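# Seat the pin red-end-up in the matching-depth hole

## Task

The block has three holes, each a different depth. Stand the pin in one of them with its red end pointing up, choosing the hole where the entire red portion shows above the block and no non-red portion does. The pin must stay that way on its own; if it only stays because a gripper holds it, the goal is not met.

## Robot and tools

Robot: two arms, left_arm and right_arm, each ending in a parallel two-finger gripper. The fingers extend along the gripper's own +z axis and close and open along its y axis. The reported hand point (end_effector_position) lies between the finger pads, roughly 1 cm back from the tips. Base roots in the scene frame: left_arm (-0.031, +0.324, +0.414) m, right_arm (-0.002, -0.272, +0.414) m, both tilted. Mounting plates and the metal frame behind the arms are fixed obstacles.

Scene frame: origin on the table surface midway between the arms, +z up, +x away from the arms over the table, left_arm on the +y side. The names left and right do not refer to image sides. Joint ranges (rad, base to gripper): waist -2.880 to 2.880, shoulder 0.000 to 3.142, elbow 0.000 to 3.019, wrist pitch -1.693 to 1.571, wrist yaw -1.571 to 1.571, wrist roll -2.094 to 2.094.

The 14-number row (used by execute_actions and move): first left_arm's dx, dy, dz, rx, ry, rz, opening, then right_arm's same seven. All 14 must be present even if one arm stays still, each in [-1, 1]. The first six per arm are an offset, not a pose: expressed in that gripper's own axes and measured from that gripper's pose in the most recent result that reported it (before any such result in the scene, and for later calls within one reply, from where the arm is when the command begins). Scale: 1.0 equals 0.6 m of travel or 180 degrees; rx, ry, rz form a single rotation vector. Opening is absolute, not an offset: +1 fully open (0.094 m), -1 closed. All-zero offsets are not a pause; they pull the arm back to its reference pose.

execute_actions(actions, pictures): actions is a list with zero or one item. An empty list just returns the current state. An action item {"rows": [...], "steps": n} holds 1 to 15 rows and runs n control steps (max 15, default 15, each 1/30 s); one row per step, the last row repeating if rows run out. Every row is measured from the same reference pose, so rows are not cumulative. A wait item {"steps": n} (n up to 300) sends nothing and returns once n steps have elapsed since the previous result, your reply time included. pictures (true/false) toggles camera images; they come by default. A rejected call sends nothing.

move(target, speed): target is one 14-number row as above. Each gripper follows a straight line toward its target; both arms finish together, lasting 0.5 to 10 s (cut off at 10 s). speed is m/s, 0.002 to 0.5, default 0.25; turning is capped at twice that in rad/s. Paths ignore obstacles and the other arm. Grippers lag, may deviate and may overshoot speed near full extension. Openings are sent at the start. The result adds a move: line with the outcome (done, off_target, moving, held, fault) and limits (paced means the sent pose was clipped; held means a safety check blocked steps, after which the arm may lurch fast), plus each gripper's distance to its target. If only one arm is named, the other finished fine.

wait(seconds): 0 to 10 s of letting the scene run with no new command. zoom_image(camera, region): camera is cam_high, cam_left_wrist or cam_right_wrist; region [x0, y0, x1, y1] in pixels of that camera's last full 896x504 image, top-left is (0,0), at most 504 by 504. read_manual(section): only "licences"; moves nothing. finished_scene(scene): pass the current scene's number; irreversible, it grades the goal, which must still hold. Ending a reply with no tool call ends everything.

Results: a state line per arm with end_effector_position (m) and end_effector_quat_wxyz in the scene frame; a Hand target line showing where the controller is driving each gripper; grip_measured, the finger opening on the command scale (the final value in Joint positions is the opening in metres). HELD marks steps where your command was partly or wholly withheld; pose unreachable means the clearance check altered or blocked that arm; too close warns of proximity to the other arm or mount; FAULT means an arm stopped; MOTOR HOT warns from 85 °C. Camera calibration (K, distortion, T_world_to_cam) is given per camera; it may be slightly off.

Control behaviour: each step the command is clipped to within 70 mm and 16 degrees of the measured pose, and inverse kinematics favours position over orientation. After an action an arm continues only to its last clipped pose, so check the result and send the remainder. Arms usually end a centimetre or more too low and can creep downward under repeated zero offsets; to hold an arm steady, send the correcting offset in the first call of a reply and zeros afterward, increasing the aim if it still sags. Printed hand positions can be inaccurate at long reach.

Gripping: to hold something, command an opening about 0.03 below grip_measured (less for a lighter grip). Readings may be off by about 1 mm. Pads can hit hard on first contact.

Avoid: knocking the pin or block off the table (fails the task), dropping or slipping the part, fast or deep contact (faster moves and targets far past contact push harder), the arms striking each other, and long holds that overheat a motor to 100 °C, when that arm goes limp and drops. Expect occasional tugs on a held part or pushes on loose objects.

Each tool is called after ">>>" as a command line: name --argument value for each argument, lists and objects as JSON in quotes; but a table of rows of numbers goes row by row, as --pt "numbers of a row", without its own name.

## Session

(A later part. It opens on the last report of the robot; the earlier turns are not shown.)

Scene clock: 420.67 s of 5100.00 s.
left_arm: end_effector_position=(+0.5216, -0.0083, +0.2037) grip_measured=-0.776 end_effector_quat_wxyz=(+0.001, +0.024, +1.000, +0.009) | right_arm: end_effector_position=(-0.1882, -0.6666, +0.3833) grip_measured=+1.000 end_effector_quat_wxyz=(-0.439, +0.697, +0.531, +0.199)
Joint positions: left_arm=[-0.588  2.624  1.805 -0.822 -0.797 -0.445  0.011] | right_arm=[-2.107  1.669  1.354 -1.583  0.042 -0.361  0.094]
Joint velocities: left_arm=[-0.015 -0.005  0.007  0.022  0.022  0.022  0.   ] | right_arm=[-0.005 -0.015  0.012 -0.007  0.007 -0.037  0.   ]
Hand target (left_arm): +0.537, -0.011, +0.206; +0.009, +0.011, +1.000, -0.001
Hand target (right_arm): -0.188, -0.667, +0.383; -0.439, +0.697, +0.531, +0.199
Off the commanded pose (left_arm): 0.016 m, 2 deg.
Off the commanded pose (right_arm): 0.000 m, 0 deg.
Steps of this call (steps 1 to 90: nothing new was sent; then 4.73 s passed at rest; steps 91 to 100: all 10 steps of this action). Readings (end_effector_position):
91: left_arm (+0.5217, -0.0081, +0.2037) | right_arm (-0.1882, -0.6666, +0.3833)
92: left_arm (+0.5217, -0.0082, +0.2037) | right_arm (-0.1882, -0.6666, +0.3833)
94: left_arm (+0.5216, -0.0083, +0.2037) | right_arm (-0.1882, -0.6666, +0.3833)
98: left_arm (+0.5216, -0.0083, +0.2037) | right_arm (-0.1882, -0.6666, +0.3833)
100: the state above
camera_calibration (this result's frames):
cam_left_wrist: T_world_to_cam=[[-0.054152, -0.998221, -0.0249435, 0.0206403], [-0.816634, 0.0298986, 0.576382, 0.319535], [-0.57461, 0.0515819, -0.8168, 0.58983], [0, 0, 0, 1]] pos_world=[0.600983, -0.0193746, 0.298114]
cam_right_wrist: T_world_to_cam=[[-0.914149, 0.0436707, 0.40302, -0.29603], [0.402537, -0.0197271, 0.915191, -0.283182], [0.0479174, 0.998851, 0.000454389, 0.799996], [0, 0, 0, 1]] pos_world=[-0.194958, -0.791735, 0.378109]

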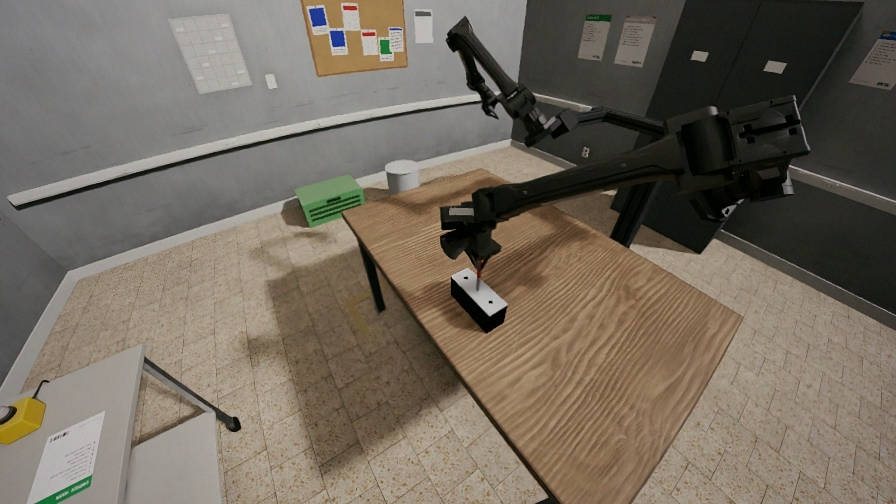

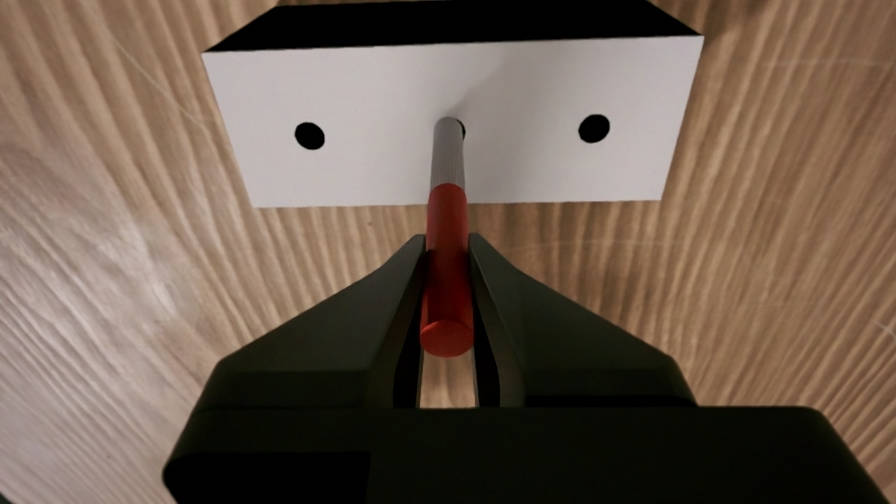

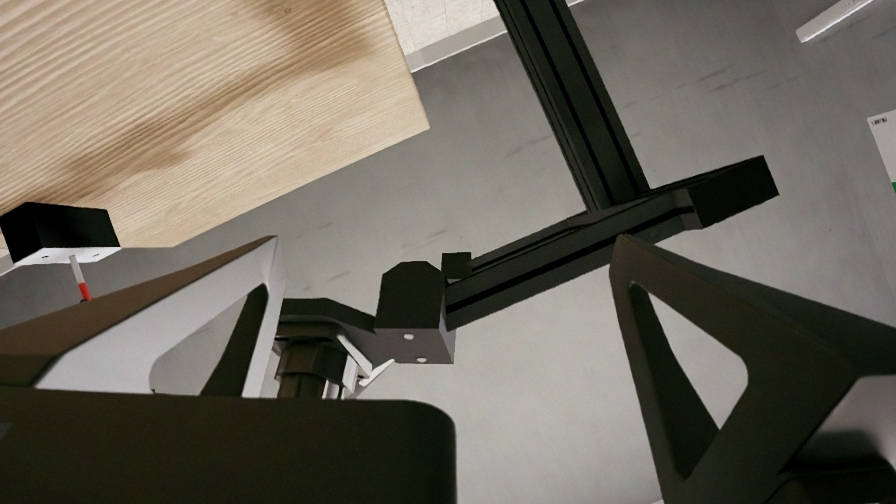

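Tip stuck; the pin's y-lean in the grip took up. More q5.

>>> execute_actions --actions '[{"rows":[[-0.0265,-0.0047,-0.0045,0.0078,-0.0046,-0.0085,-0.82,0,0,0,0,0,0,1]],"steps":10}]'

>>> zoom_image --camera "cam_left_wrist" --region '[350,60,550,220]'

Scene clock: 425.47 s of 5100.00 s.
left_arm: end_effector_position=(+0.5214, -0.0094, +0.2039) grip_measured=-0.776 end_effector_quat_wxyz=(-0.001, +0.023, +1.000, +0.005) | right_arm: end_effector_position=(-0.1882, -0.6666, +0.3833) grip_measured=+1.000 end_effector_quat_wxyz=(-0.439, +0.697, +0.531, +0.199)
Joint positions: left_arm=[-0.588  2.624  1.806 -0.822 -0.79  -0.445  0.011] | right_arm=[-2.107  1.669  1.354 -1.583  0.042 -0.361  0.094]
Joint velocities: left_arm=[ 0.005 -0.015 -0.022 -0.012 -0.022 -0.022 -0.   ] | right_arm=[-0.015 -0.005  0.012 -0.002 -0.037 -0.037  0.   ]
Hand target (left_arm): +0.537, -0.011, +0.207; +0.008, +0.010, +1.000, -0.004
Hand target (right_arm): -0.188, -0.667, +0.383; -0.439, +0.697, +0.531, +0.199
Off the commanded pose (left_arm): 0.016 m, 2 deg.
Off the commanded pose (right_arm): 0.000 m, 0 deg.
Steps of this call (steps 1 to 90: nothing new was sent; then 1.47 s passed at rest; steps 91 to 100: all 10 steps of this action). Readings (end_effector_position):
91: left_arm (+0.5215, -0.0085, +0.2037) | right_arm (-0.1882, -0.6666, +0.3833)
92: left_arm (+0.5215, -0.0089, +0.2038) | right_arm (-0.1882, -0.6666, +0.3833)
94: left_arm (+0.5216, -0.0090, +0.2039) | right_arm (-0.1882, -0.6666, +0.3833)
98: left_arm (+0.5214, -0.0094, +0.2039) | right_arm (-0.1882, -0.6666, +0.3833)
100: the state above
camera_calibration (this result's frames):
cam_left_wrist: T_world_to_cam=[[-0.0536355, -0.998396, -0.0181532, 0.0178491], [-0.814954, 0.0332609, 0.578571, 0.318029], [-0.577039, 0.0458259, -0.81543, 0.590809], [0, 0, 0, 1]] pos_world=[0.601056, -0.0198319, 0.298086]
cam_right_wrist: T_world_to_cam=[[-0.914149, 0.0436707, 0.40302, -0.29603], [0.402537, -0.0197271, 0.915191, -0.283182], [0.0479174, 0.998851, 0.000454389, 0.799996], [0, 0, 0, 1]] pos_world=[-0.194958, -0.791735, 0.378109]

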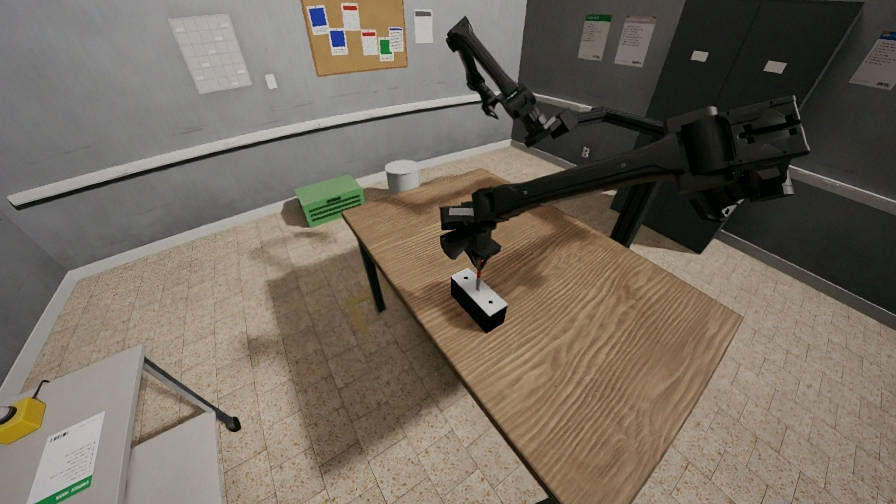

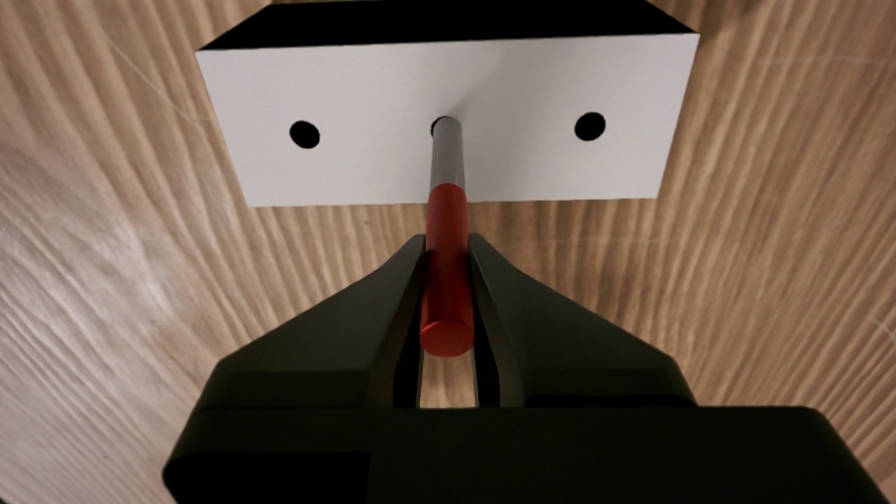

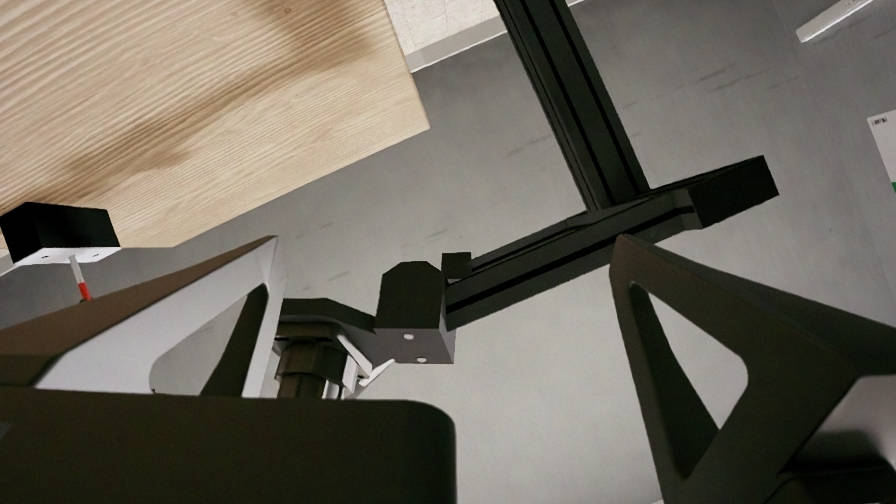

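Region (350, 60, 550, 220) of cam_left_wrist's 896x504 image, scaled by 2.520, with more detail than that image has; it fills the top 403 rows of this view, and the rest is white.

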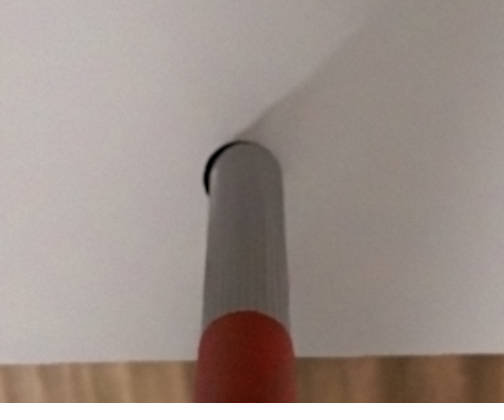

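>>> execute_actions --actions '[{"rows":[[-0.0253,0.0009,-0.0031,0.0017,-0.0069,-0.0075,-0.82,0,0,0,0,0,0,1],[-0.0253,0.0009,-0.0031,0.0017,-0.0069,-0.0075,-0.82,0,0,0,0,0,0,1],[-0.0253,0.0009,-0.0031,0.0017,-0.0069,-0.0075,-0.82,0,0,0,0,0,0,1],[-0.0253,0.0009,-0.0031,0.0017,-0.0069,-0.0075,-0.82,0,0,0,0,0,0,1],[-0.0263,0.0069,0.0029,0.001,-0.0052,-0.0093,-0.82,0,0,0,0,0,0,1]],"steps":15}]'

>>> zoom_image --camera "cam_left_wrist" --region '[350,60,550,220]'

Scene clock: 439.10 s of 5100.00 s.
left_arm: end_effector_position=(+0.5217, -0.0076, +0.2020) grip_measured=-0.776 end_effector_quat_wxyz=(-0.002, +0.022, +1.000, +0.006) | right_arm: end_effector_position=(-0.1882, -0.6666, +0.3833) grip_measured=+1.000 end_effector_quat_wxyz=(-0.439, +0.697, +0.531, +0.199)
Joint positions: left_arm=[-0.584  2.625  1.806 -0.822 -0.79  -0.445  0.011] | right_arm=[-2.107  1.669  1.354 -1.583  0.042 -0.361  0.094]
Joint velocities: left_arm=[-0.015 -0.005 -0.017  0.012 -0.022  0.007 -0.   ] | right_arm=[-0.005 -0.005 -0.002 -0.002 -0.051 -0.051  0.   ]
Hand target (left_arm): +0.537, -0.005, +0.202; +0.008, +0.009, +1.000, +0.004
Hand target (right_arm): -0.188, -0.667, +0.383; -0.439, +0.697, +0.531, +0.199
Off the commanded pose (left_arm): 0.016 m, 2 deg.
Off the commanded pose (right_arm): 0.000 m, 0 deg.
Steps of this call (steps 1 to 90: nothing new was sent; then 10.13 s passed at rest; steps 91 to 105: all 15 steps of this action). Readings (end_effector_position):
91: left_arm (+0.5215, -0.0092, +0.2037) | right_arm (-0.1882, -0.6666, +0.3833)
92: left_arm (+0.5215, -0.0091, +0.2037) | right_arm (-0.1882, -0.6666, +0.3833)
94: left_arm (+0.5215, -0.0091, +0.2037) | right_arm (-0.1882, -0.6666, +0.3833)
98: left_arm (+0.5217, -0.0082, +0.2028) | right_arm (-0.1882, -0.6666, +0.3833)
105: the state above
camera_calibration (this result's frames):
cam_left_wrist: T_world_to_cam=[[-0.0512537, -0.998488, -0.0198663, 0.0186626], [-0.813662, 0.0302154, 0.580553, 0.318172], [-0.579075, 0.04592, -0.81398, 0.590109], [0, 0, 0, 1]] pos_world=[0.601558, -0.0180771, 0.295992]
cam_right_wrist: T_world_to_cam=[[-0.914149, 0.0436707, 0.40302, -0.29603], [0.402537, -0.0197271, 0.915191, -0.283182], [0.0479174, 0.998851, 0.000454389, 0.799996], [0, 0, 0, 1]] pos_world=[-0.194958, -0.791735, 0.378109]

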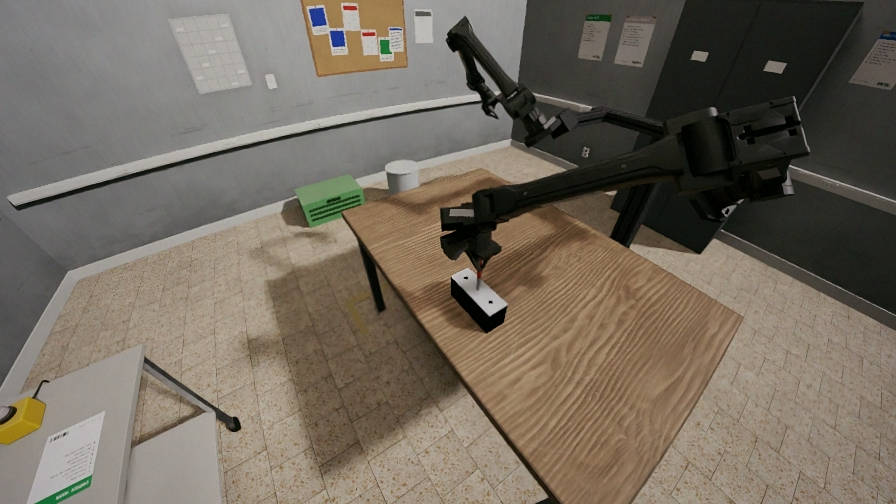

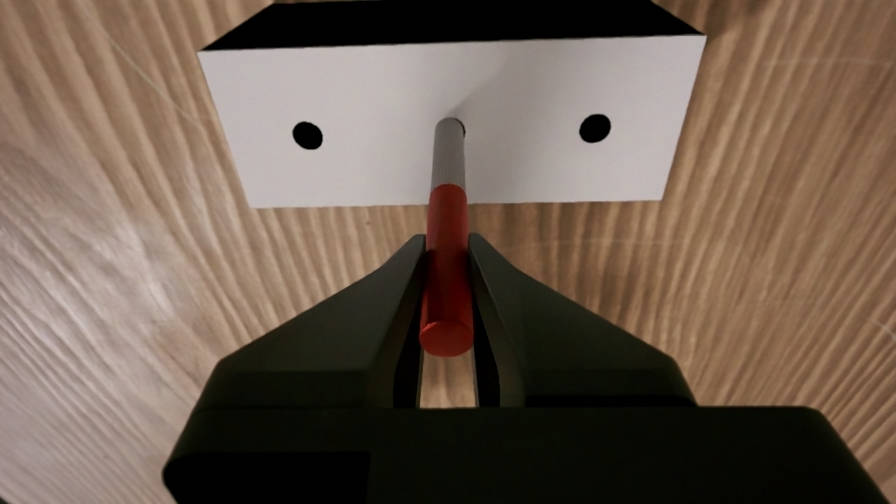

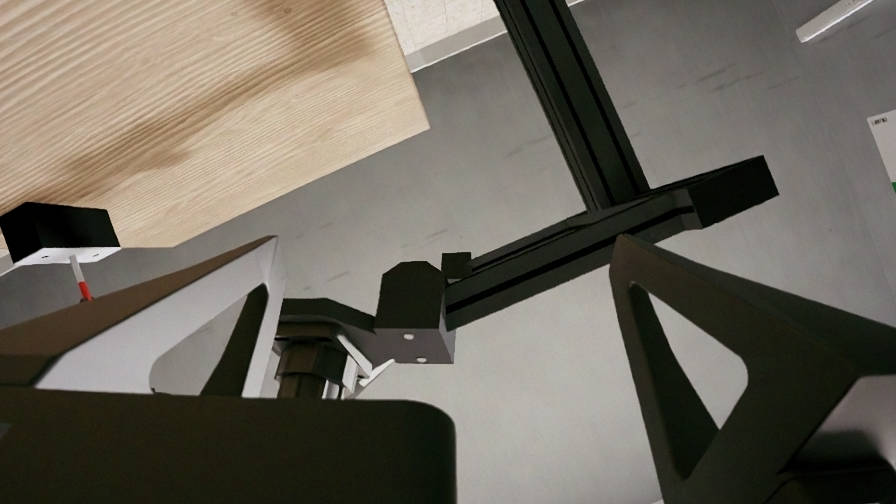

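Region (350, 60, 550, 220) of cam_left_wrist's 896x504 image, scaled by 2.520, with more detail than that image has; it fills the top 403 rows of this view, and the rest is white.

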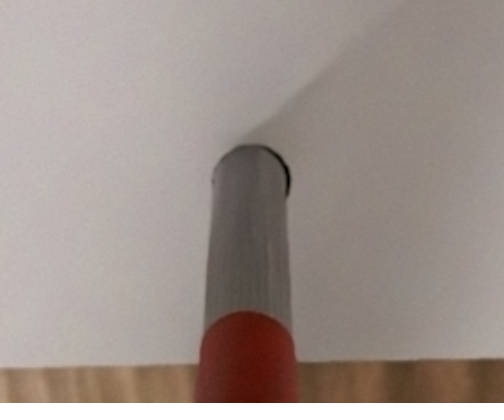

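In.

>>> execute_actions --actions '[{"rows":[[-0.023,0.001,0.004,0.004,-0.006,-0.006,-0.82,0,0,0,0,0,0,1],[-0.022,0,0.008,0.004,-0.006,-0.005,-0.82,0,0,0,0,0,0,1],[-0.021,0,0.012,0.004,-0.006,-0.004,-0.82,0,0,0,0,0,0,1],[-0.021,0,0.017,0.004,-0.006,-0.004,-0.82,0,0,0,0,0,0,1],[-0.021,0,0.022,0.004,-0.006,-0.004,-0.82,0,0,0,0,0,0,1],[-0.021,0,0.028,0.004,-0.006,-0.004,-0.82,0,0,0,0,0,0,1],[-0.021,0,0.034,0.004,-0.006,-0.004,-0.82,0,0,0,0,0,0,1],[-0.021,0,0.04,0.004,-0.006,-0.004,-0.82,0,0,0,0,0,0,1],[-0.021,0,0.046,0.004,-0.006,-0.004,-0.82,0,0,0,0,0,0,1],[-0.021,0,0.052,0.004,-0.006,-0.004,-0.82,0,0,0,0,0,0,1],[-0.021,0,0.058,0.004,-0.006,-0.004,-0.82,0,0,0,0,0,0,1],[-0.021,0,0.064,0.004,-0.006,-0.004,-0.82,0,0,0,0,0,0,1],[-0.021,0,0.07,0.004,-0.006,-0.004,-0.82,0,0,0,0,0,0,1],[-0.021,0,0.076,0.004,-0.006,-0.004,-0.82,0,0,0,0,0,0,1],[-0.021,0,0.082,0.004,-0.006,-0.004,-0.82,0,0,0,0,0,0,1]],"steps":15}]' --pictures false

>>> execute_actions --actions '[{"steps":12}]' --pictures false

Scene clock: 455.30 s of 5100.00 s.
left_arm: end_effector_position=(+0.5209, -0.0073, +0.1628) grip_measured=-0.776 end_effector_quat_wxyz=(+0.000, +0.019, +1.000, +0.004) | right_arm: end_effector_position=(-0.1882, -0.6666, +0.3833) grip_measured=+1.000 end_effector_quat_wxyz=(-0.439, +0.697, +0.531, +0.199)
Joint positions: left_arm=[-0.54   2.67   1.809 -0.729 -0.79  -0.384  0.011] | right_arm=[-2.107  1.669  1.354 -1.583  0.042 -0.361  0.094]
Joint velocities: left_arm=[ 0.122  0.142  0.066  0.222 -0.066  0.081 -0.   ] | right_arm=[-0.005 -0.015 -0.007  0.007 -0.022 -0.022  0.   ]
Hand target (left_arm): +0.533, -0.006, +0.153; +0.007, +0.015, +1.000, +0.001
Hand target (right_arm): -0.188, -0.667, +0.383; -0.439, +0.697, +0.531, +0.199
Off the commanded pose (left_arm): 0.017 m, 1 deg.
Off the commanded pose (right_arm): 0.000 m, 0 deg.
Steps of this call (steps 1 to 90: nothing new was sent; then 12.70 s passed at rest; steps 91 to 105: all 15 steps of this action). Readings (end_effector_position):
91: left_arm (+0.5219, -0.0078, +0.2020) | right_arm (-0.1882, -0.6666, +0.3833)
92: left_arm (+0.5221, -0.0079, +0.2016) | right_arm (-0.1882, -0.6666, +0.3833)
94: left_arm (+0.5226, -0.0083, +0.2008) | right_arm (-0.1882, -0.6666, +0.3833)
98: left_arm (+0.5224, -0.0084, +0.1931) | right_arm (-0.1882, -0.6666, +0.3833)
105: the state above

Scene clock: 455.70 s of 5100.00 s.
left_arm: end_effector_position=(+0.5209, -0.0071, +0.1536) grip_measured=-0.776 end_effector_quat_wxyz=(-0.000, +0.022, +1.000, +0.004) | right_arm: end_effector_position=(-0.1882, -0.6666, +0.3833) grip_measured=+1.000 end_effector_quat_wxyz=(-0.439, +0.697, +0.531, +0.199)
Joint positions: left_arm=[-0.53   2.682  1.814 -0.712 -0.79  -0.363  0.011] | right_arm=[-2.107  1.669  1.354 -1.583  0.042 -0.361  0.094]
Joint velocities: left_arm=[-0.015 -0.005 -0.002  0.012  0.022 -0.051 -0.   ] | right_arm=[-0.015 -0.015 -0.007 -0.012 -0.007 -0.051  0.   ]
Hand target (left_arm): +0.533, -0.006, +0.153; +0.007, +0.015, +1.000, +0.001
Hand target (right_arm): -0.188, -0.667, +0.383; -0.439, +0.697, +0.531, +0.199
Off the commanded pose (left_arm): 0.013 m, 1 deg.
Off the commanded pose (right_arm): 0.000 m, 0 deg.
Steps of this call (steps 1 to 12: nothing new was sent). Readings (end_effector_position):
1: left_arm (+0.5210, -0.0071, +0.1593) | right_arm (-0.1882, -0.6666, +0.3833)
2: left_arm (+0.5206, -0.0070, +0.1563) | right_arm (-0.1882, -0.6666, +0.3833)
4: left_arm (+0.5209, -0.0069, +0.1537) | right_arm (-0.1882, -0.6666, +0.3833)
8: left_arm (+0.5209, -0.0071, +0.1536) | right_arm (-0.1882, -0.6666, +0.3833)
12: the state above

>>> execute_actions --actions '[{"rows":[[-0.018,0,0.006,0.002,-0.003,-0.004,-0.82,0,0,0,0,0,0,1],[-0.018,0,0.011,0.002,-0.003,-0.004,-0.82,0,0,0,0,0,0,1],[-0.018,0,0.016,0.002,-0.003,-0.004,-0.82,0,0,0,0,0,0,1],[-0.018,0,0.021,0.002,-0.003,-0.004,-0.82,0,0,0,0,0,0,1],[-0.018,0,0.026,0.002,-0.003,-0.004,-0.82,0,0,0,0,0,0,1]],"steps":15}]'

Scene clock: 462.80 s of 5100.00 s.
left_arm: end_effector_position=(+0.5215, -0.0072, +0.1423) grip_measured=-0.776 end_effector_quat_wxyz=(-0.001, +0.023, +1.000, +0.004) | right_arm: end_effector_position=(-0.1882, -0.6666, +0.3833) grip_measured=+1.000 end_effector_quat_wxyz=(-0.439, +0.697, +0.531, +0.199)
Joint positions: left_arm=[-0.517  2.7    1.825 -0.695 -0.79  -0.345  0.011] | right_arm=[-2.107  1.669  1.354 -1.583  0.042 -0.361  0.094]
Joint velocities: left_arm=[-0.005 -0.015 -0.002 -0.012 -0.007  0.007 -0.001] | right_arm=[-0.005 -0.005 -0.007  0.012  0.051  0.022  0.   ]
Hand target (left_arm): +0.532, -0.007, +0.138; +0.004, +0.016, +1.000, +0.001
Hand target (right_arm): -0.188, -0.667, +0.383; -0.439, +0.697, +0.531, +0.199
Off the commanded pose (left_arm): 0.011 m, 1 deg.
Off the commanded pose (right_arm): 0.000 m, 0 deg.
Steps of this call (steps 1 to 90: nothing new was sent; then 3.60 s passed at rest; steps 91 to 105: all 15 steps of this action). Readings (end_effector_position):
91: left_arm (+0.5211, -0.0071, +0.1536) | right_arm (-0.1882, -0.6666, +0.3833)
92: left_arm (+0.5211, -0.0071, +0.1533) | right_arm (-0.1882, -0.6666, +0.3833)
94: left_arm (+0.5213, -0.0076, +0.1522) | right_arm (-0.1882, -0.6666, +0.3833)
98: left_arm (+0.5212, -0.0074, +0.1452) | right_arm (-0.1882, -0.6666, +0.3833)
105: the state above
camera_calibration (this result's frames):
cam_left_wrist: T_world_to_cam=[[-0.0532807, -0.998454, -0.0158551, 0.0184094], [-0.814419, 0.0342615, 0.579265, 0.353232], [-0.577826, 0.0437763, -0.814985, 0.540891], [0, 0, 0, 1]] pos_world=[0.601201, -0.0173996, 0.236495]
cam_right_wrist: T_world_to_cam=[[-0.914149, 0.0436707, 0.40302, -0.29603], [0.402537, -0.0197271, 0.915191, -0.283182], [0.0479174, 0.998851, 0.000454389, 0.799996], [0, 0, 0, 1]] pos_world=[-0.194958, -0.791735, 0.378109]

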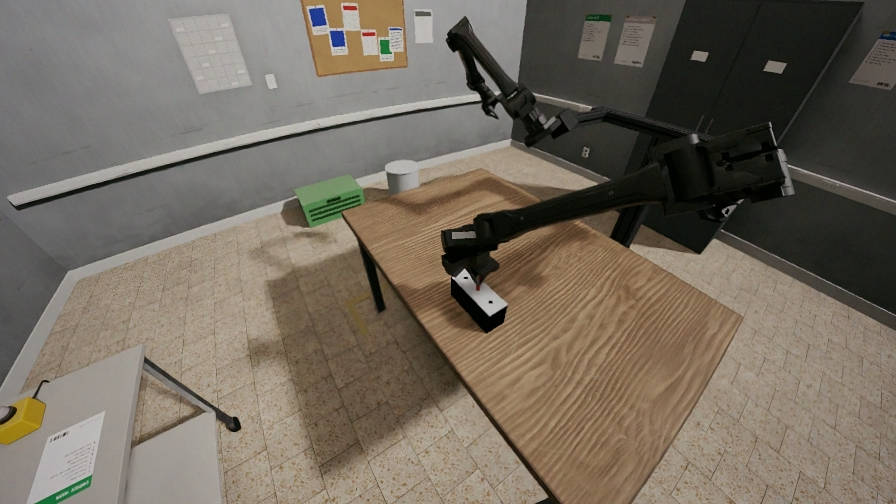

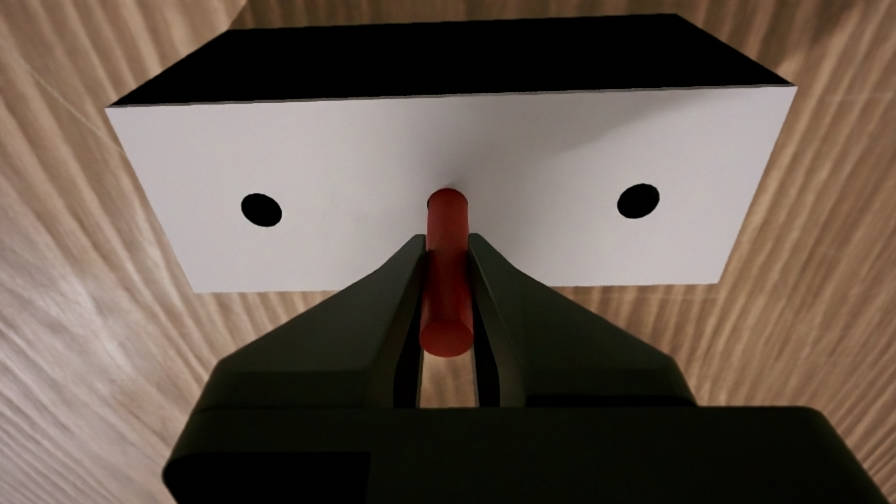

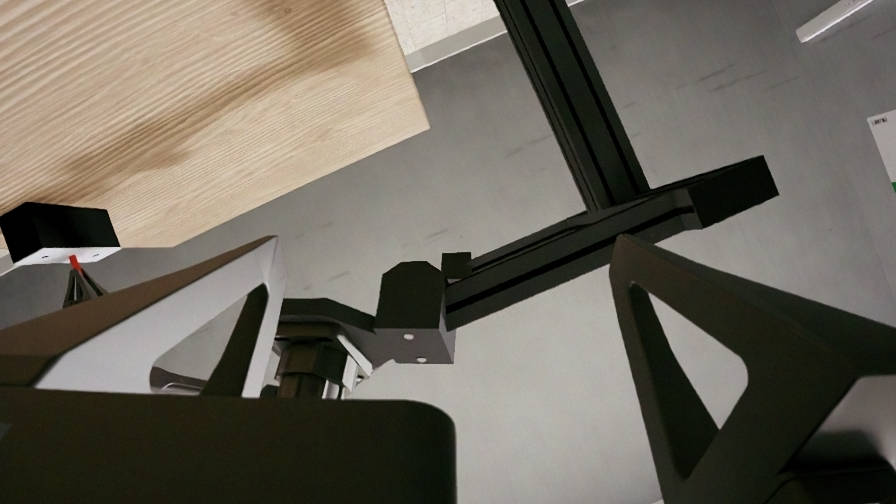

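The rim is past the boundary (188 vs 183): B is too deep. So C.

>>> move --target '[-0.019,-0.01,-0.172,0.004,-0.012,0,-0.82,0,0,0,0,0,0,1]' --speed 0.05

Scene clock: 468.93 s of 5100.00 s.
left_arm: end_effector_position=(+0.5250, -0.0078, +0.2144) grip_measured=-0.776 end_effector_quat_wxyz=(-0.000, +0.021, +1.000, +0.002) | right_arm: end_effector_position=(-0.1882, -0.6666, +0.3833) grip_measured=+1.000 end_effector_quat_wxyz=(-0.439, +0.697, +0.531, +0.199)
Joint positions: left_arm=[-0.595  2.609  1.808 -0.842 -0.784 -0.456  0.011] | right_arm=[-2.107  1.669  1.354 -1.583  0.042 -0.361  0.094]
Joint velocities: left_arm=[-0.005 -0.015  0.002 -0.017  0.007 -0.081 -0.001] | right_arm=[-0.015  0.005 -0.002 -0.002 -0.022  0.037  0.   ]
Hand target (left_arm): +0.533, -0.015, +0.245; +0.018, +0.023, +1.000, -0.004
Hand target (right_arm): -0.188, -0.667, +0.383; -0.439, +0.697, +0.531, +0.199
Off the commanded pose (left_arm): 0.033 m, 2 deg.
Off the commanded pose (right_arm): 0.000 m, 0 deg.
After step 90, 0.63 s passed at rest.
move: off_target (left_arm)
camera_calibration (this result's frames):
cam_left_wrist: T_world_to_cam=[[-0.0491842, -0.998713, -0.0124147, 0.0161962], [-0.815443, 0.032975, 0.577897, 0.315217], [-0.576743, 0.0385469, -0.816015, 0.601294], [0, 0, 0, 1]] pos_world=[0.60463, -0.0173969, 0.308703]
cam_right_wrist: T_world_to_cam=[[-0.914149, 0.0436707, 0.40302, -0.29603], [0.402537, -0.0197271, 0.915191, -0.283182], [0.0479174, 0.998851, 0.000454389, 0.799996], [0, 0, 0, 1]] pos_world=[-0.194958, -0.791735, 0.378109]

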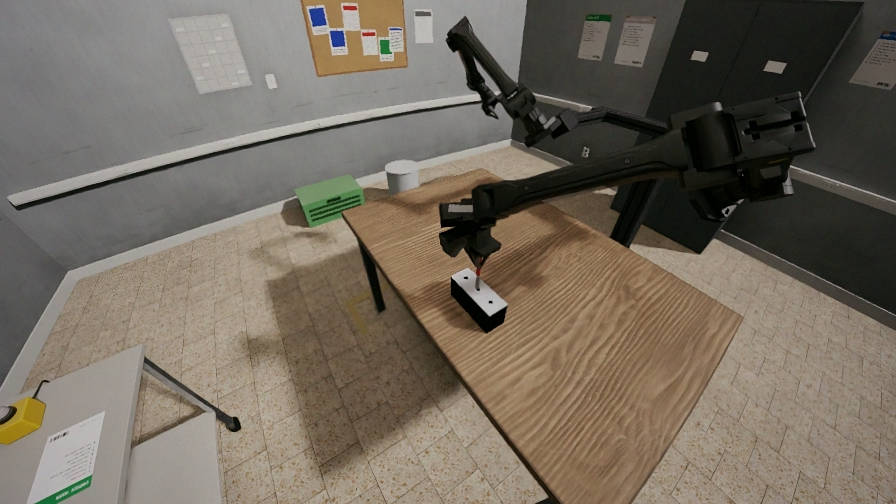

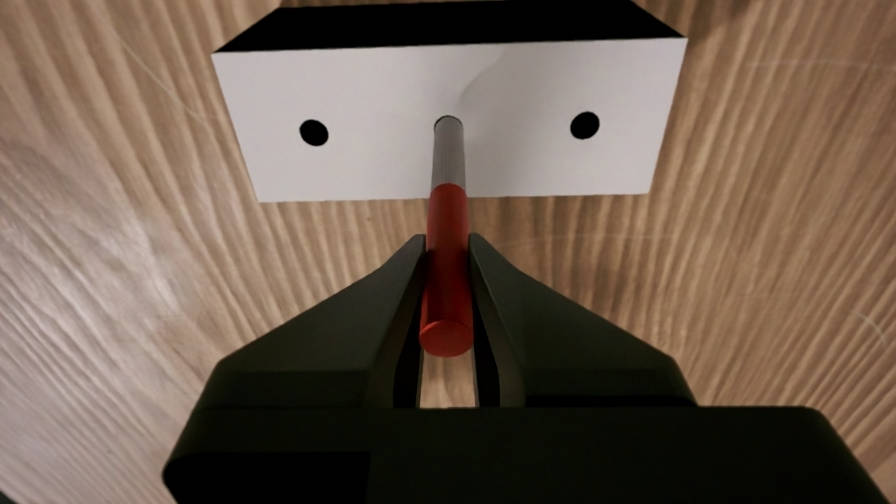

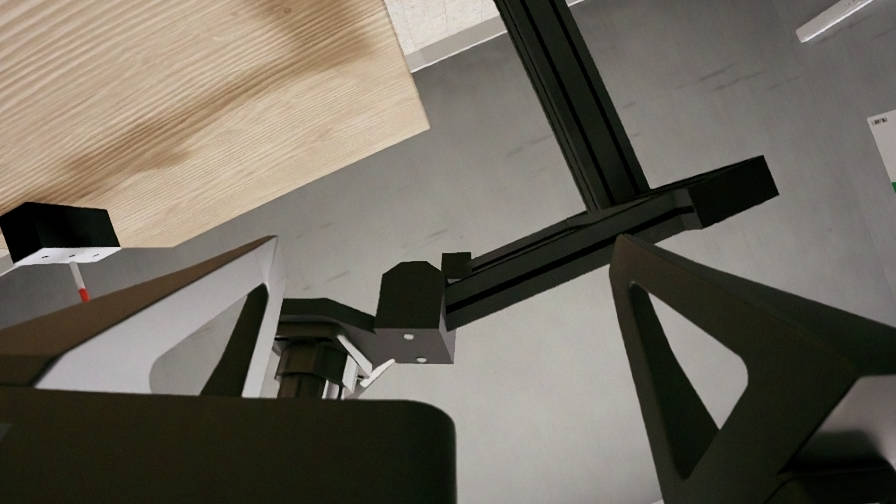

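>>> execute_actions --actions '[{"rows":[[-0.015,-0.003,-0.05,0.003,-0.011,0,-0.82,0,0,0,0,0,0,1],[-0.016,0.005,-0.05,0.003,-0.011,0,-0.82,0,0,0,0,0,0,1],[-0.017,0.013,-0.05,0.003,-0.011,0,-0.82,0,0,0,0,0,0,1],[-0.018,0.021,-0.048,0.003,-0.01,0,-0.82,0,0,0,0,0,0,1],[-0.018,0.029,-0.046,0.003,-0.01,0,-0.82,0,0,0,0,0,0,1],[-0.018,0.037,-0.044,0.002,-0.009,0,-0.82,0,0,0,0,0,0,1],[-0.018,0.045,-0.042,0.002,-0.009,0,-0.82,0,0,0,0,0,0,1],[-0.018,0.053,-0.04,0.002,-0.008,0,-0.82,0,0,0,0,0,0,1],[-0.018,0.061,-0.038,0.002,-0.008,0,-0.82,0,0,0,0,0,0,1],[-0.017,0.069,-0.036,0.002,-0.008,0,-0.82,0,0,0,0,0,0,1],[-0.016,0.077,-0.034,0.002,-0.008,0,-0.82,0,0,0,0,0,0,1],[-0.015,0.085,-0.031,0.002,-0.008,0,-0.82,0,0,0,0,0,0,1],[-0.014,0.093,-0.028,0.002,-0.008,0,-0.82,0,0,0,0,0,0,1],[-0.014,0.1,-0.025,0.002,-0.008,0,-0.82,0,0,0,0,0,0,1],[-0.014,0.106,-0.023,0.002,-0.008,0,-0.82,0,0,0,0,0,0,1]],"steps":15}]' --pictures false

>>> execute_actions --actions '[{"steps":18}]' --pictures false

Scene clock: 481.73 s of 5100.00 s.
left_arm: end_effector_position=(+0.5157, +0.0316, +0.2257) grip_measured=-0.776 end_effector_quat_wxyz=(+0.000, +0.033, +0.999, +0.004) | right_arm: end_effector_position=(-0.1882, -0.6666, +0.3833) grip_measured=+1.000 end_effector_quat_wxyz=(-0.439, +0.697, +0.531, +0.199)
Joint positions: left_arm=[-0.573  2.497  1.663 -0.789 -0.789 -0.403  0.011] | right_arm=[-2.107  1.669  1.354 -1.583  0.042 -0.361  0.094]
Joint velocities: left_arm=[ 0.2   -0.298 -0.32   0.247 -0.007  0.183 -0.   ] | right_arm=[-0.005  0.005 -0.002  0.002 -0.037 -0.081  0.   ]
Hand target (left_arm): +0.535, +0.056, +0.228; +0.011, +0.021, +1.000, +0.002
Hand target (right_arm): -0.188, -0.667, +0.383; -0.439, +0.697, +0.531, +0.199
Off the commanded pose (left_arm): 0.031 m, 2 deg.
Off the commanded pose (right_arm): 0.000 m, 0 deg.
Steps of this call (steps 1 to 90: nothing new was sent; then 9.30 s passed at rest; steps 91 to 105: all 15 steps of this action). Readings (end_effector_position):
91: left_arm (+0.5249, -0.0077, +0.2145) | right_arm (-0.1882, -0.6666, +0.3833)
92: left_arm (+0.5243, -0.0072, +0.2146) | right_arm (-0.1882, -0.6666, +0.3833)
94: left_arm (+0.5210, -0.0043, +0.2155) | right_arm (-0.1882, -0.6666, +0.3833)
98: left_arm (+0.5141, +0.0050, +0.2202) | right_arm (-0.1882, -0.6666, +0.3833)
105: the state above

Scene clock: 482.33 s of 5100.00 s.
left_arm: end_effector_position=(+0.5247, +0.0554, +0.2156) grip_measured=-0.776 end_effector_quat_wxyz=(-0.004, +0.024, +1.000, +0.006) | right_arm: end_effector_position=(-0.1882, -0.6666, +0.3833) grip_measured=+1.000 end_effector_quat_wxyz=(-0.439, +0.697, +0.531, +0.199)
Joint positions: left_arm=[-0.533  2.473  1.647 -0.77  -0.791 -0.373  0.011] | right_arm=[-2.107  1.669  1.354 -1.583  0.042 -0.361  0.094]
Joint velocities: left_arm=[-0.005  0.005 -0.017  0.007 -0.007  0.022 -0.   ] | right_arm=[-0.005  0.005  0.002 -0.002  0.007  0.037  0.   ]
Hand target (left_arm): +0.535, +0.056, +0.228; +0.011, +0.020, +1.000, +0.001
Hand target (right_arm): -0.188, -0.667, +0.383; -0.439, +0.697, +0.531, +0.199
Off the commanded pose (left_arm): 0.017 m, 2 deg.
Off the commanded pose (right_arm): 0.000 m, 0 deg.
Steps of this call (steps 1 to 18: nothing new was sent). Readings (end_effector_position):
1: left_arm (+0.5173, +0.0365, +0.2251) | right_arm (-0.1882, -0.6666, +0.3833)
2: left_arm (+0.5190, +0.0413, +0.2239) | right_arm (-0.1882, -0.6666, +0.3833)
4: left_arm (+0.5229, +0.0489, +0.2206) | right_arm (-0.1882, -0.6666, +0.3833)
8: left_arm (+0.5257, +0.0553, +0.2160) | right_arm (-0.1882, -0.6666, +0.3833)
18: the state above

>>> execute_actions --actions '[{"rows":[[-0.018,0,-0.016,0.003,-0.009,-0.004,-0.82,0,0,0,0,0,0,1],[-0.019,-0.001,-0.011,0.003,-0.009,-0.005,-0.82,0,0,0,0,0,0,1],[-0.02,-0.002,-0.006,0.003,-0.009,-0.006,-0.82,0,0,0,0,0,0,1],[-0.02,-0.003,-0.002,0.003,-0.009,-0.006,-0.82,0,0,0,0,0,0,1],[-0.021,-0.003,0.002,0.003,-0.009,-0.006,-0.82,0,0,0,0,0,0,1],[-0.021,-0.003,0.005,0.003,-0.009,-0.006,-0.82,0,0,0,0,0,0,1],[-0.021,-0.003,0.008,0.003,-0.009,-0.006,-0.82,0,0,0,0,0,0,1]],"steps":15}]' --pictures false

>>> execute_actions --actions '[{"steps":8}]'

>>> zoom_image --camera "cam_left_wrist" --region '[350,60,550,220]'

Scene clock: 491.23 s of 5100.00 s.
left_arm: end_effector_position=(+0.5272, +0.0523, +0.2125) grip_measured=-0.776 end_effector_quat_wxyz=(+0.003, +0.021, +1.000, +0.003) | right_arm: end_effector_position=(-0.1882, -0.6666, +0.3833) grip_measured=+1.000 end_effector_quat_wxyz=(-0.439, +0.697, +0.531, +0.199)
Joint positions: left_arm=[-0.531  2.478  1.647 -0.743 -0.791 -0.361  0.011] | right_arm=[-2.107  1.669  1.354 -1.583  0.042 -0.361  0.094]
Joint velocities: left_arm=[ 0.005  0.005  0.007 -0.017 -0.007  0.051 -0.   ] | right_arm=[-0.015 -0.005 -0.012  0.002 -0.051  0.007  0.   ]
Hand target (left_arm): +0.537, +0.053, +0.211; +0.010, +0.015, +1.000, +0.001
Hand target (right_arm): -0.188, -0.667, +0.383; -0.439, +0.697, +0.531, +0.199
Off the commanded pose (left_arm): 0.010 m, 1 deg.
Off the commanded pose (right_arm): 0.000 m, 0 deg.
Steps of this call (steps 1 to 90: nothing new was sent; then 5.40 s passed at rest; steps 91 to 105: all 15 steps of this action). Readings (end_effector_position):
91: left_arm (+0.5247, +0.0554, +0.2156) | right_arm (-0.1882, -0.6666, +0.3833)
92: left_arm (+0.5248, +0.0553, +0.2156) | right_arm (-0.1882, -0.6666, +0.3833)
94: left_arm (+0.5258, +0.0548, +0.2156) | right_arm (-0.1882, -0.6666, +0.3833)
98: left_arm (+0.5284, +0.0536, +0.2151) | right_arm (-0.1882, -0.6666, +0.3833)
105: the state above

Scene clock: 491.50 s of 5100.00 s.
left_arm: end_effector_position=(+0.5269, +0.0523, +0.2120) grip_measured=-0.776 end_effector_quat_wxyz=(+0.002, +0.022, +1.000, +0.003) | right_arm: end_effector_position=(-0.1882, -0.6666, +0.3833) grip_measured=+1.000 end_effector_quat_wxyz=(-0.439, +0.697, +0.531, +0.199)
Joint positions: left_arm=[-0.531  2.479  1.647 -0.743 -0.791 -0.36   0.011] | right_arm=[-2.107  1.669  1.354 -1.583  0.042 -0.361  0.094]
Joint velocities: left_arm=[-0.015  0.005 -0.022  0.022 -0.022  0.037  0.   ] | right_arm=[-0.005 -0.005 -0.002 -0.002 -0.007 -0.007  0.   ]
Hand target (left_arm): +0.537, +0.053, +0.211; +0.010, +0.015, +1.000, +0.001
Hand target (right_arm): -0.188, -0.667, +0.383; -0.439, +0.697, +0.531, +0.199
Off the commanded pose (left_arm): 0.010 m, 1 deg.
Off the commanded pose (right_arm): 0.000 m, 0 deg.
Steps of this call (steps 1 to 8: nothing new was sent). Readings (end_effector_position):
1: left_arm (+0.5271, +0.0524, +0.2122) | right_arm (-0.1882, -0.6666, +0.3833)
2: left_arm (+0.5269, +0.0523, +0.2120) | right_arm (-0.1882, -0.6666, +0.3833)
4: left_arm (+0.5269, +0.0523, +0.2120) | right_arm (-0.1882, -0.6666, +0.3833)
8: the state above
camera_calibration (this result's frames):
cam_left_wrist: T_world_to_cam=[[-0.0514314, -0.998568, -0.0147359, 0.0780113], [-0.818223, 0.0336735, 0.573914, 0.318415], [-0.572596, 0.0415745, -0.818783, 0.596362], [0, 0, 0, 1]] pos_world=[0.606021, 0.042384, 0.306698]
cam_right_wrist: T_world_to_cam=[[-0.914149, 0.0436707, 0.40302, -0.29603], [0.402537, -0.0197271, 0.915191, -0.283182], [0.0479174, 0.998851, 0.000454389, 0.799996], [0, 0, 0, 1]] pos_world=[-0.194958, -0.791735, 0.378109]

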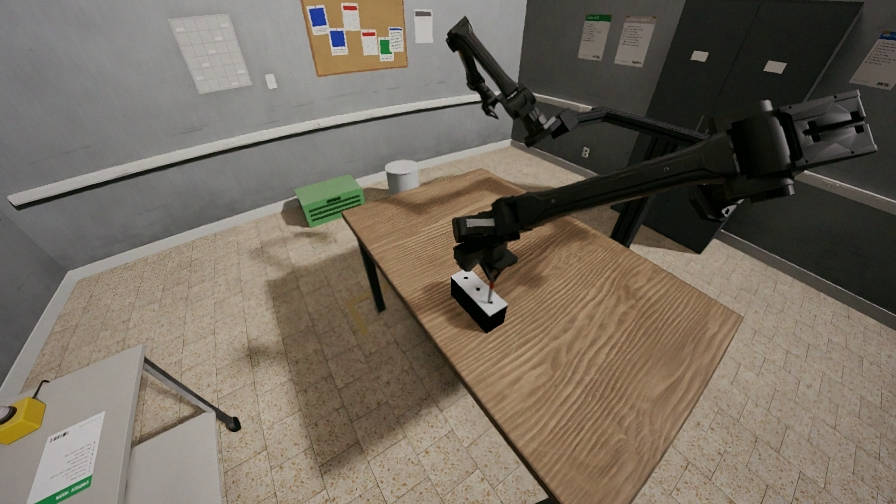

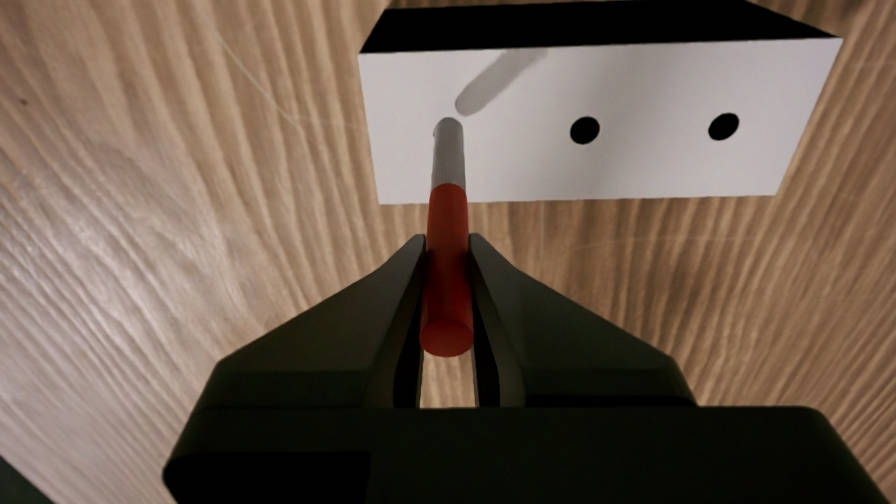

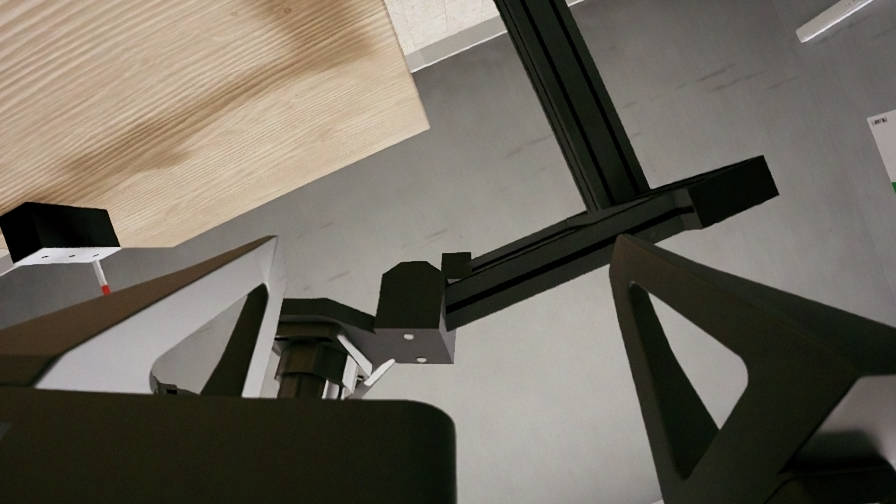

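Region (350, 60, 550, 220) of cam_left_wrist's 896x504 image, scaled by 2.520, with more detail than that image has; it fills the top 403 rows of this view, and the rest is white.

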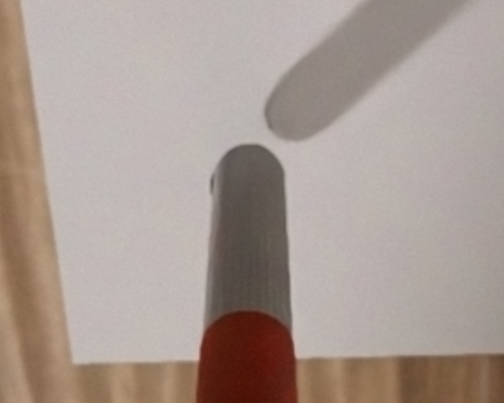

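>>> execute_actions --actions '[{"rows":[[-0.014,0.0022,0.0075,0.0003,-0.0033,-0.0044,-0.82,0,0,0,0,0,0,1],[-0.014,0.0022,0.0075,0.0003,-0.0033,-0.0044,-0.82,0,0,0,0,0,0,1],[-0.014,0.0022,0.0075,0.0003,-0.0033,-0.0044,-0.82,0,0,0,0,0,0,1],[-0.0107,0.0025,0.0133,-0.0003,-0.0017,-0.0041,-0.82,0,0,0,0,0,0,1]],"steps":15}]'

>>> zoom_image --camera "cam_left_wrist" --region '[350,60,550,220]'

Scene clock: 502.20 s of 5100.00 s.
left_arm: end_effector_position=(+0.5228, +0.0531, +0.2042) grip_measured=-0.776 end_effector_quat_wxyz=(-0.004, +0.023, +1.000, +0.006) | right_arm: end_effector_position=(-0.1882, -0.6666, +0.3833) grip_measured=+1.000 end_effector_quat_wxyz=(-0.439, +0.697, +0.531, +0.199)
Joint positions: left_arm=[-0.523  2.489  1.647 -0.743 -0.791 -0.36   0.011] | right_arm=[-2.107  1.669  1.354 -1.583  0.042 -0.361  0.094]
Joint velocities: left_arm=[ 0.005  0.005 -0.002 -0.007  0.007 -0.007  0.   ] | right_arm=[-0.005  0.005  0.002  0.002  0.022 -0.007  0.   ]
Hand target (left_arm): +0.533, +0.054, +0.204; +0.005, +0.016, +1.000, +0.004
Hand target (right_arm): -0.188, -0.667, +0.383; -0.439, +0.697, +0.531, +0.199
Off the commanded pose (left_arm): 0.011 m, 1 deg.
Off the commanded pose (right_arm): 0.000 m, 0 deg.
Steps of this call (steps 1 to 90: nothing new was sent; then 7.20 s passed at rest; steps 91 to 105: all 15 steps of this action). Readings (end_effector_position):
91: left_arm (+0.5267, +0.0524, +0.2117) | right_arm (-0.1882, -0.6666, +0.3833)
92: left_arm (+0.5267, +0.0524, +0.2117) | right_arm (-0.1882, -0.6666, +0.3833)
94: left_arm (+0.5263, +0.0524, +0.2108) | right_arm (-0.1882, -0.6666, +0.3833)
98: left_arm (+0.5245, +0.0527, +0.2074) | right_arm (-0.1882, -0.6666, +0.3833)
105: the state above
camera_calibration (this result's frames):
cam_left_wrist: T_world_to_cam=[[-0.0535967, -0.998379, -0.0191322, 0.080529], [-0.811247, 0.0323631, 0.583807, 0.313964], [-0.582242, 0.046811, -0.811667, 0.590896], [0, 0, 0, 1]] pos_world=[0.603062, 0.0425772, 0.297857]
cam_right_wrist: T_world_to_cam=[[-0.914149, 0.0436707, 0.40302, -0.29603], [0.402537, -0.0197271, 0.915191, -0.283182], [0.0479174, 0.998851, 0.000454389, 0.799996], [0, 0, 0, 1]] pos_world=[-0.194958, -0.791735, 0.378109]

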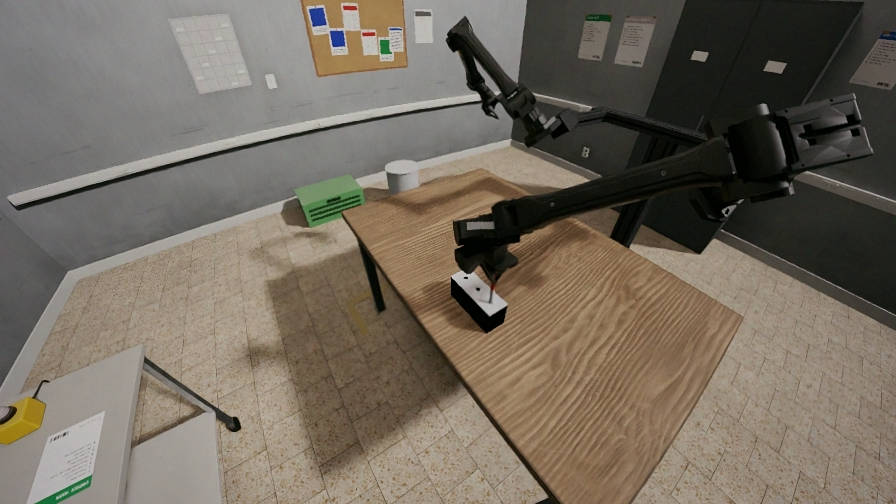

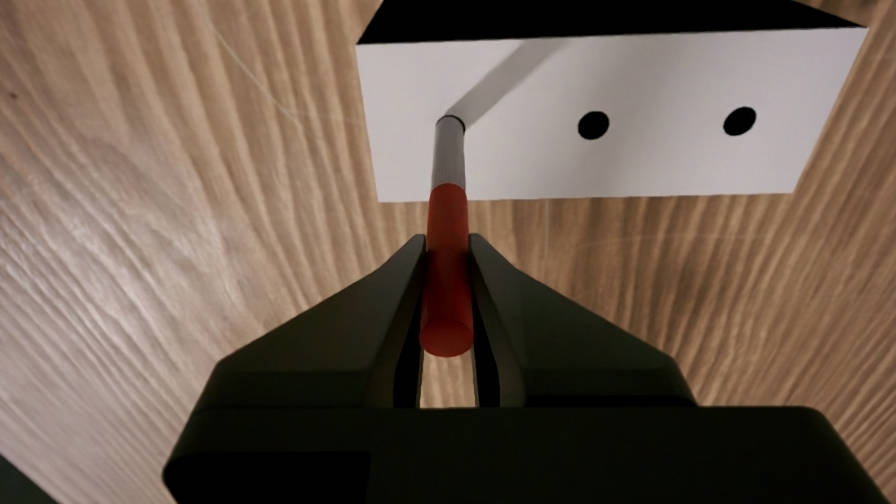

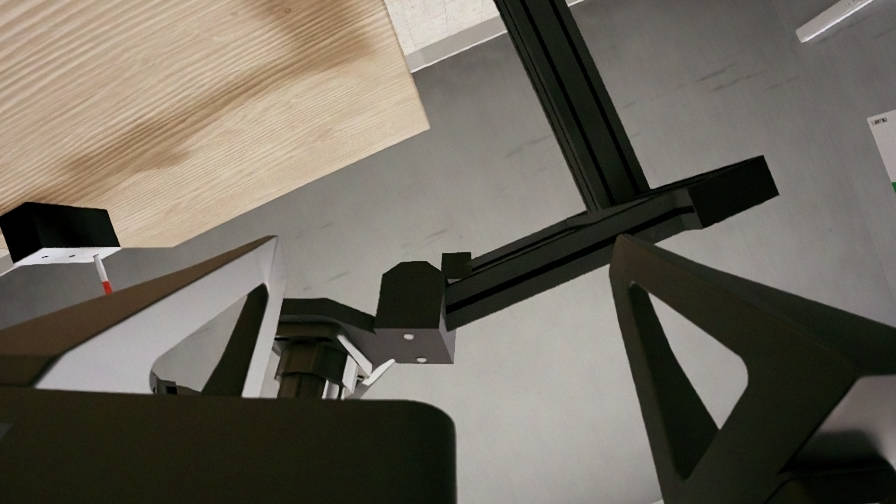

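Region (350, 60, 550, 220) of cam_left_wrist's 896x504 image, scaled by 2.520, with more detail than that image has; it fills the top 403 rows of this view, and the rest is white.

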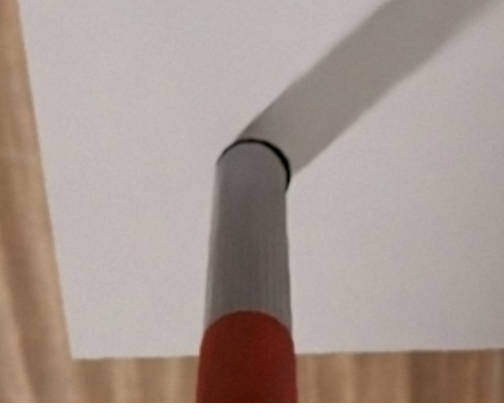

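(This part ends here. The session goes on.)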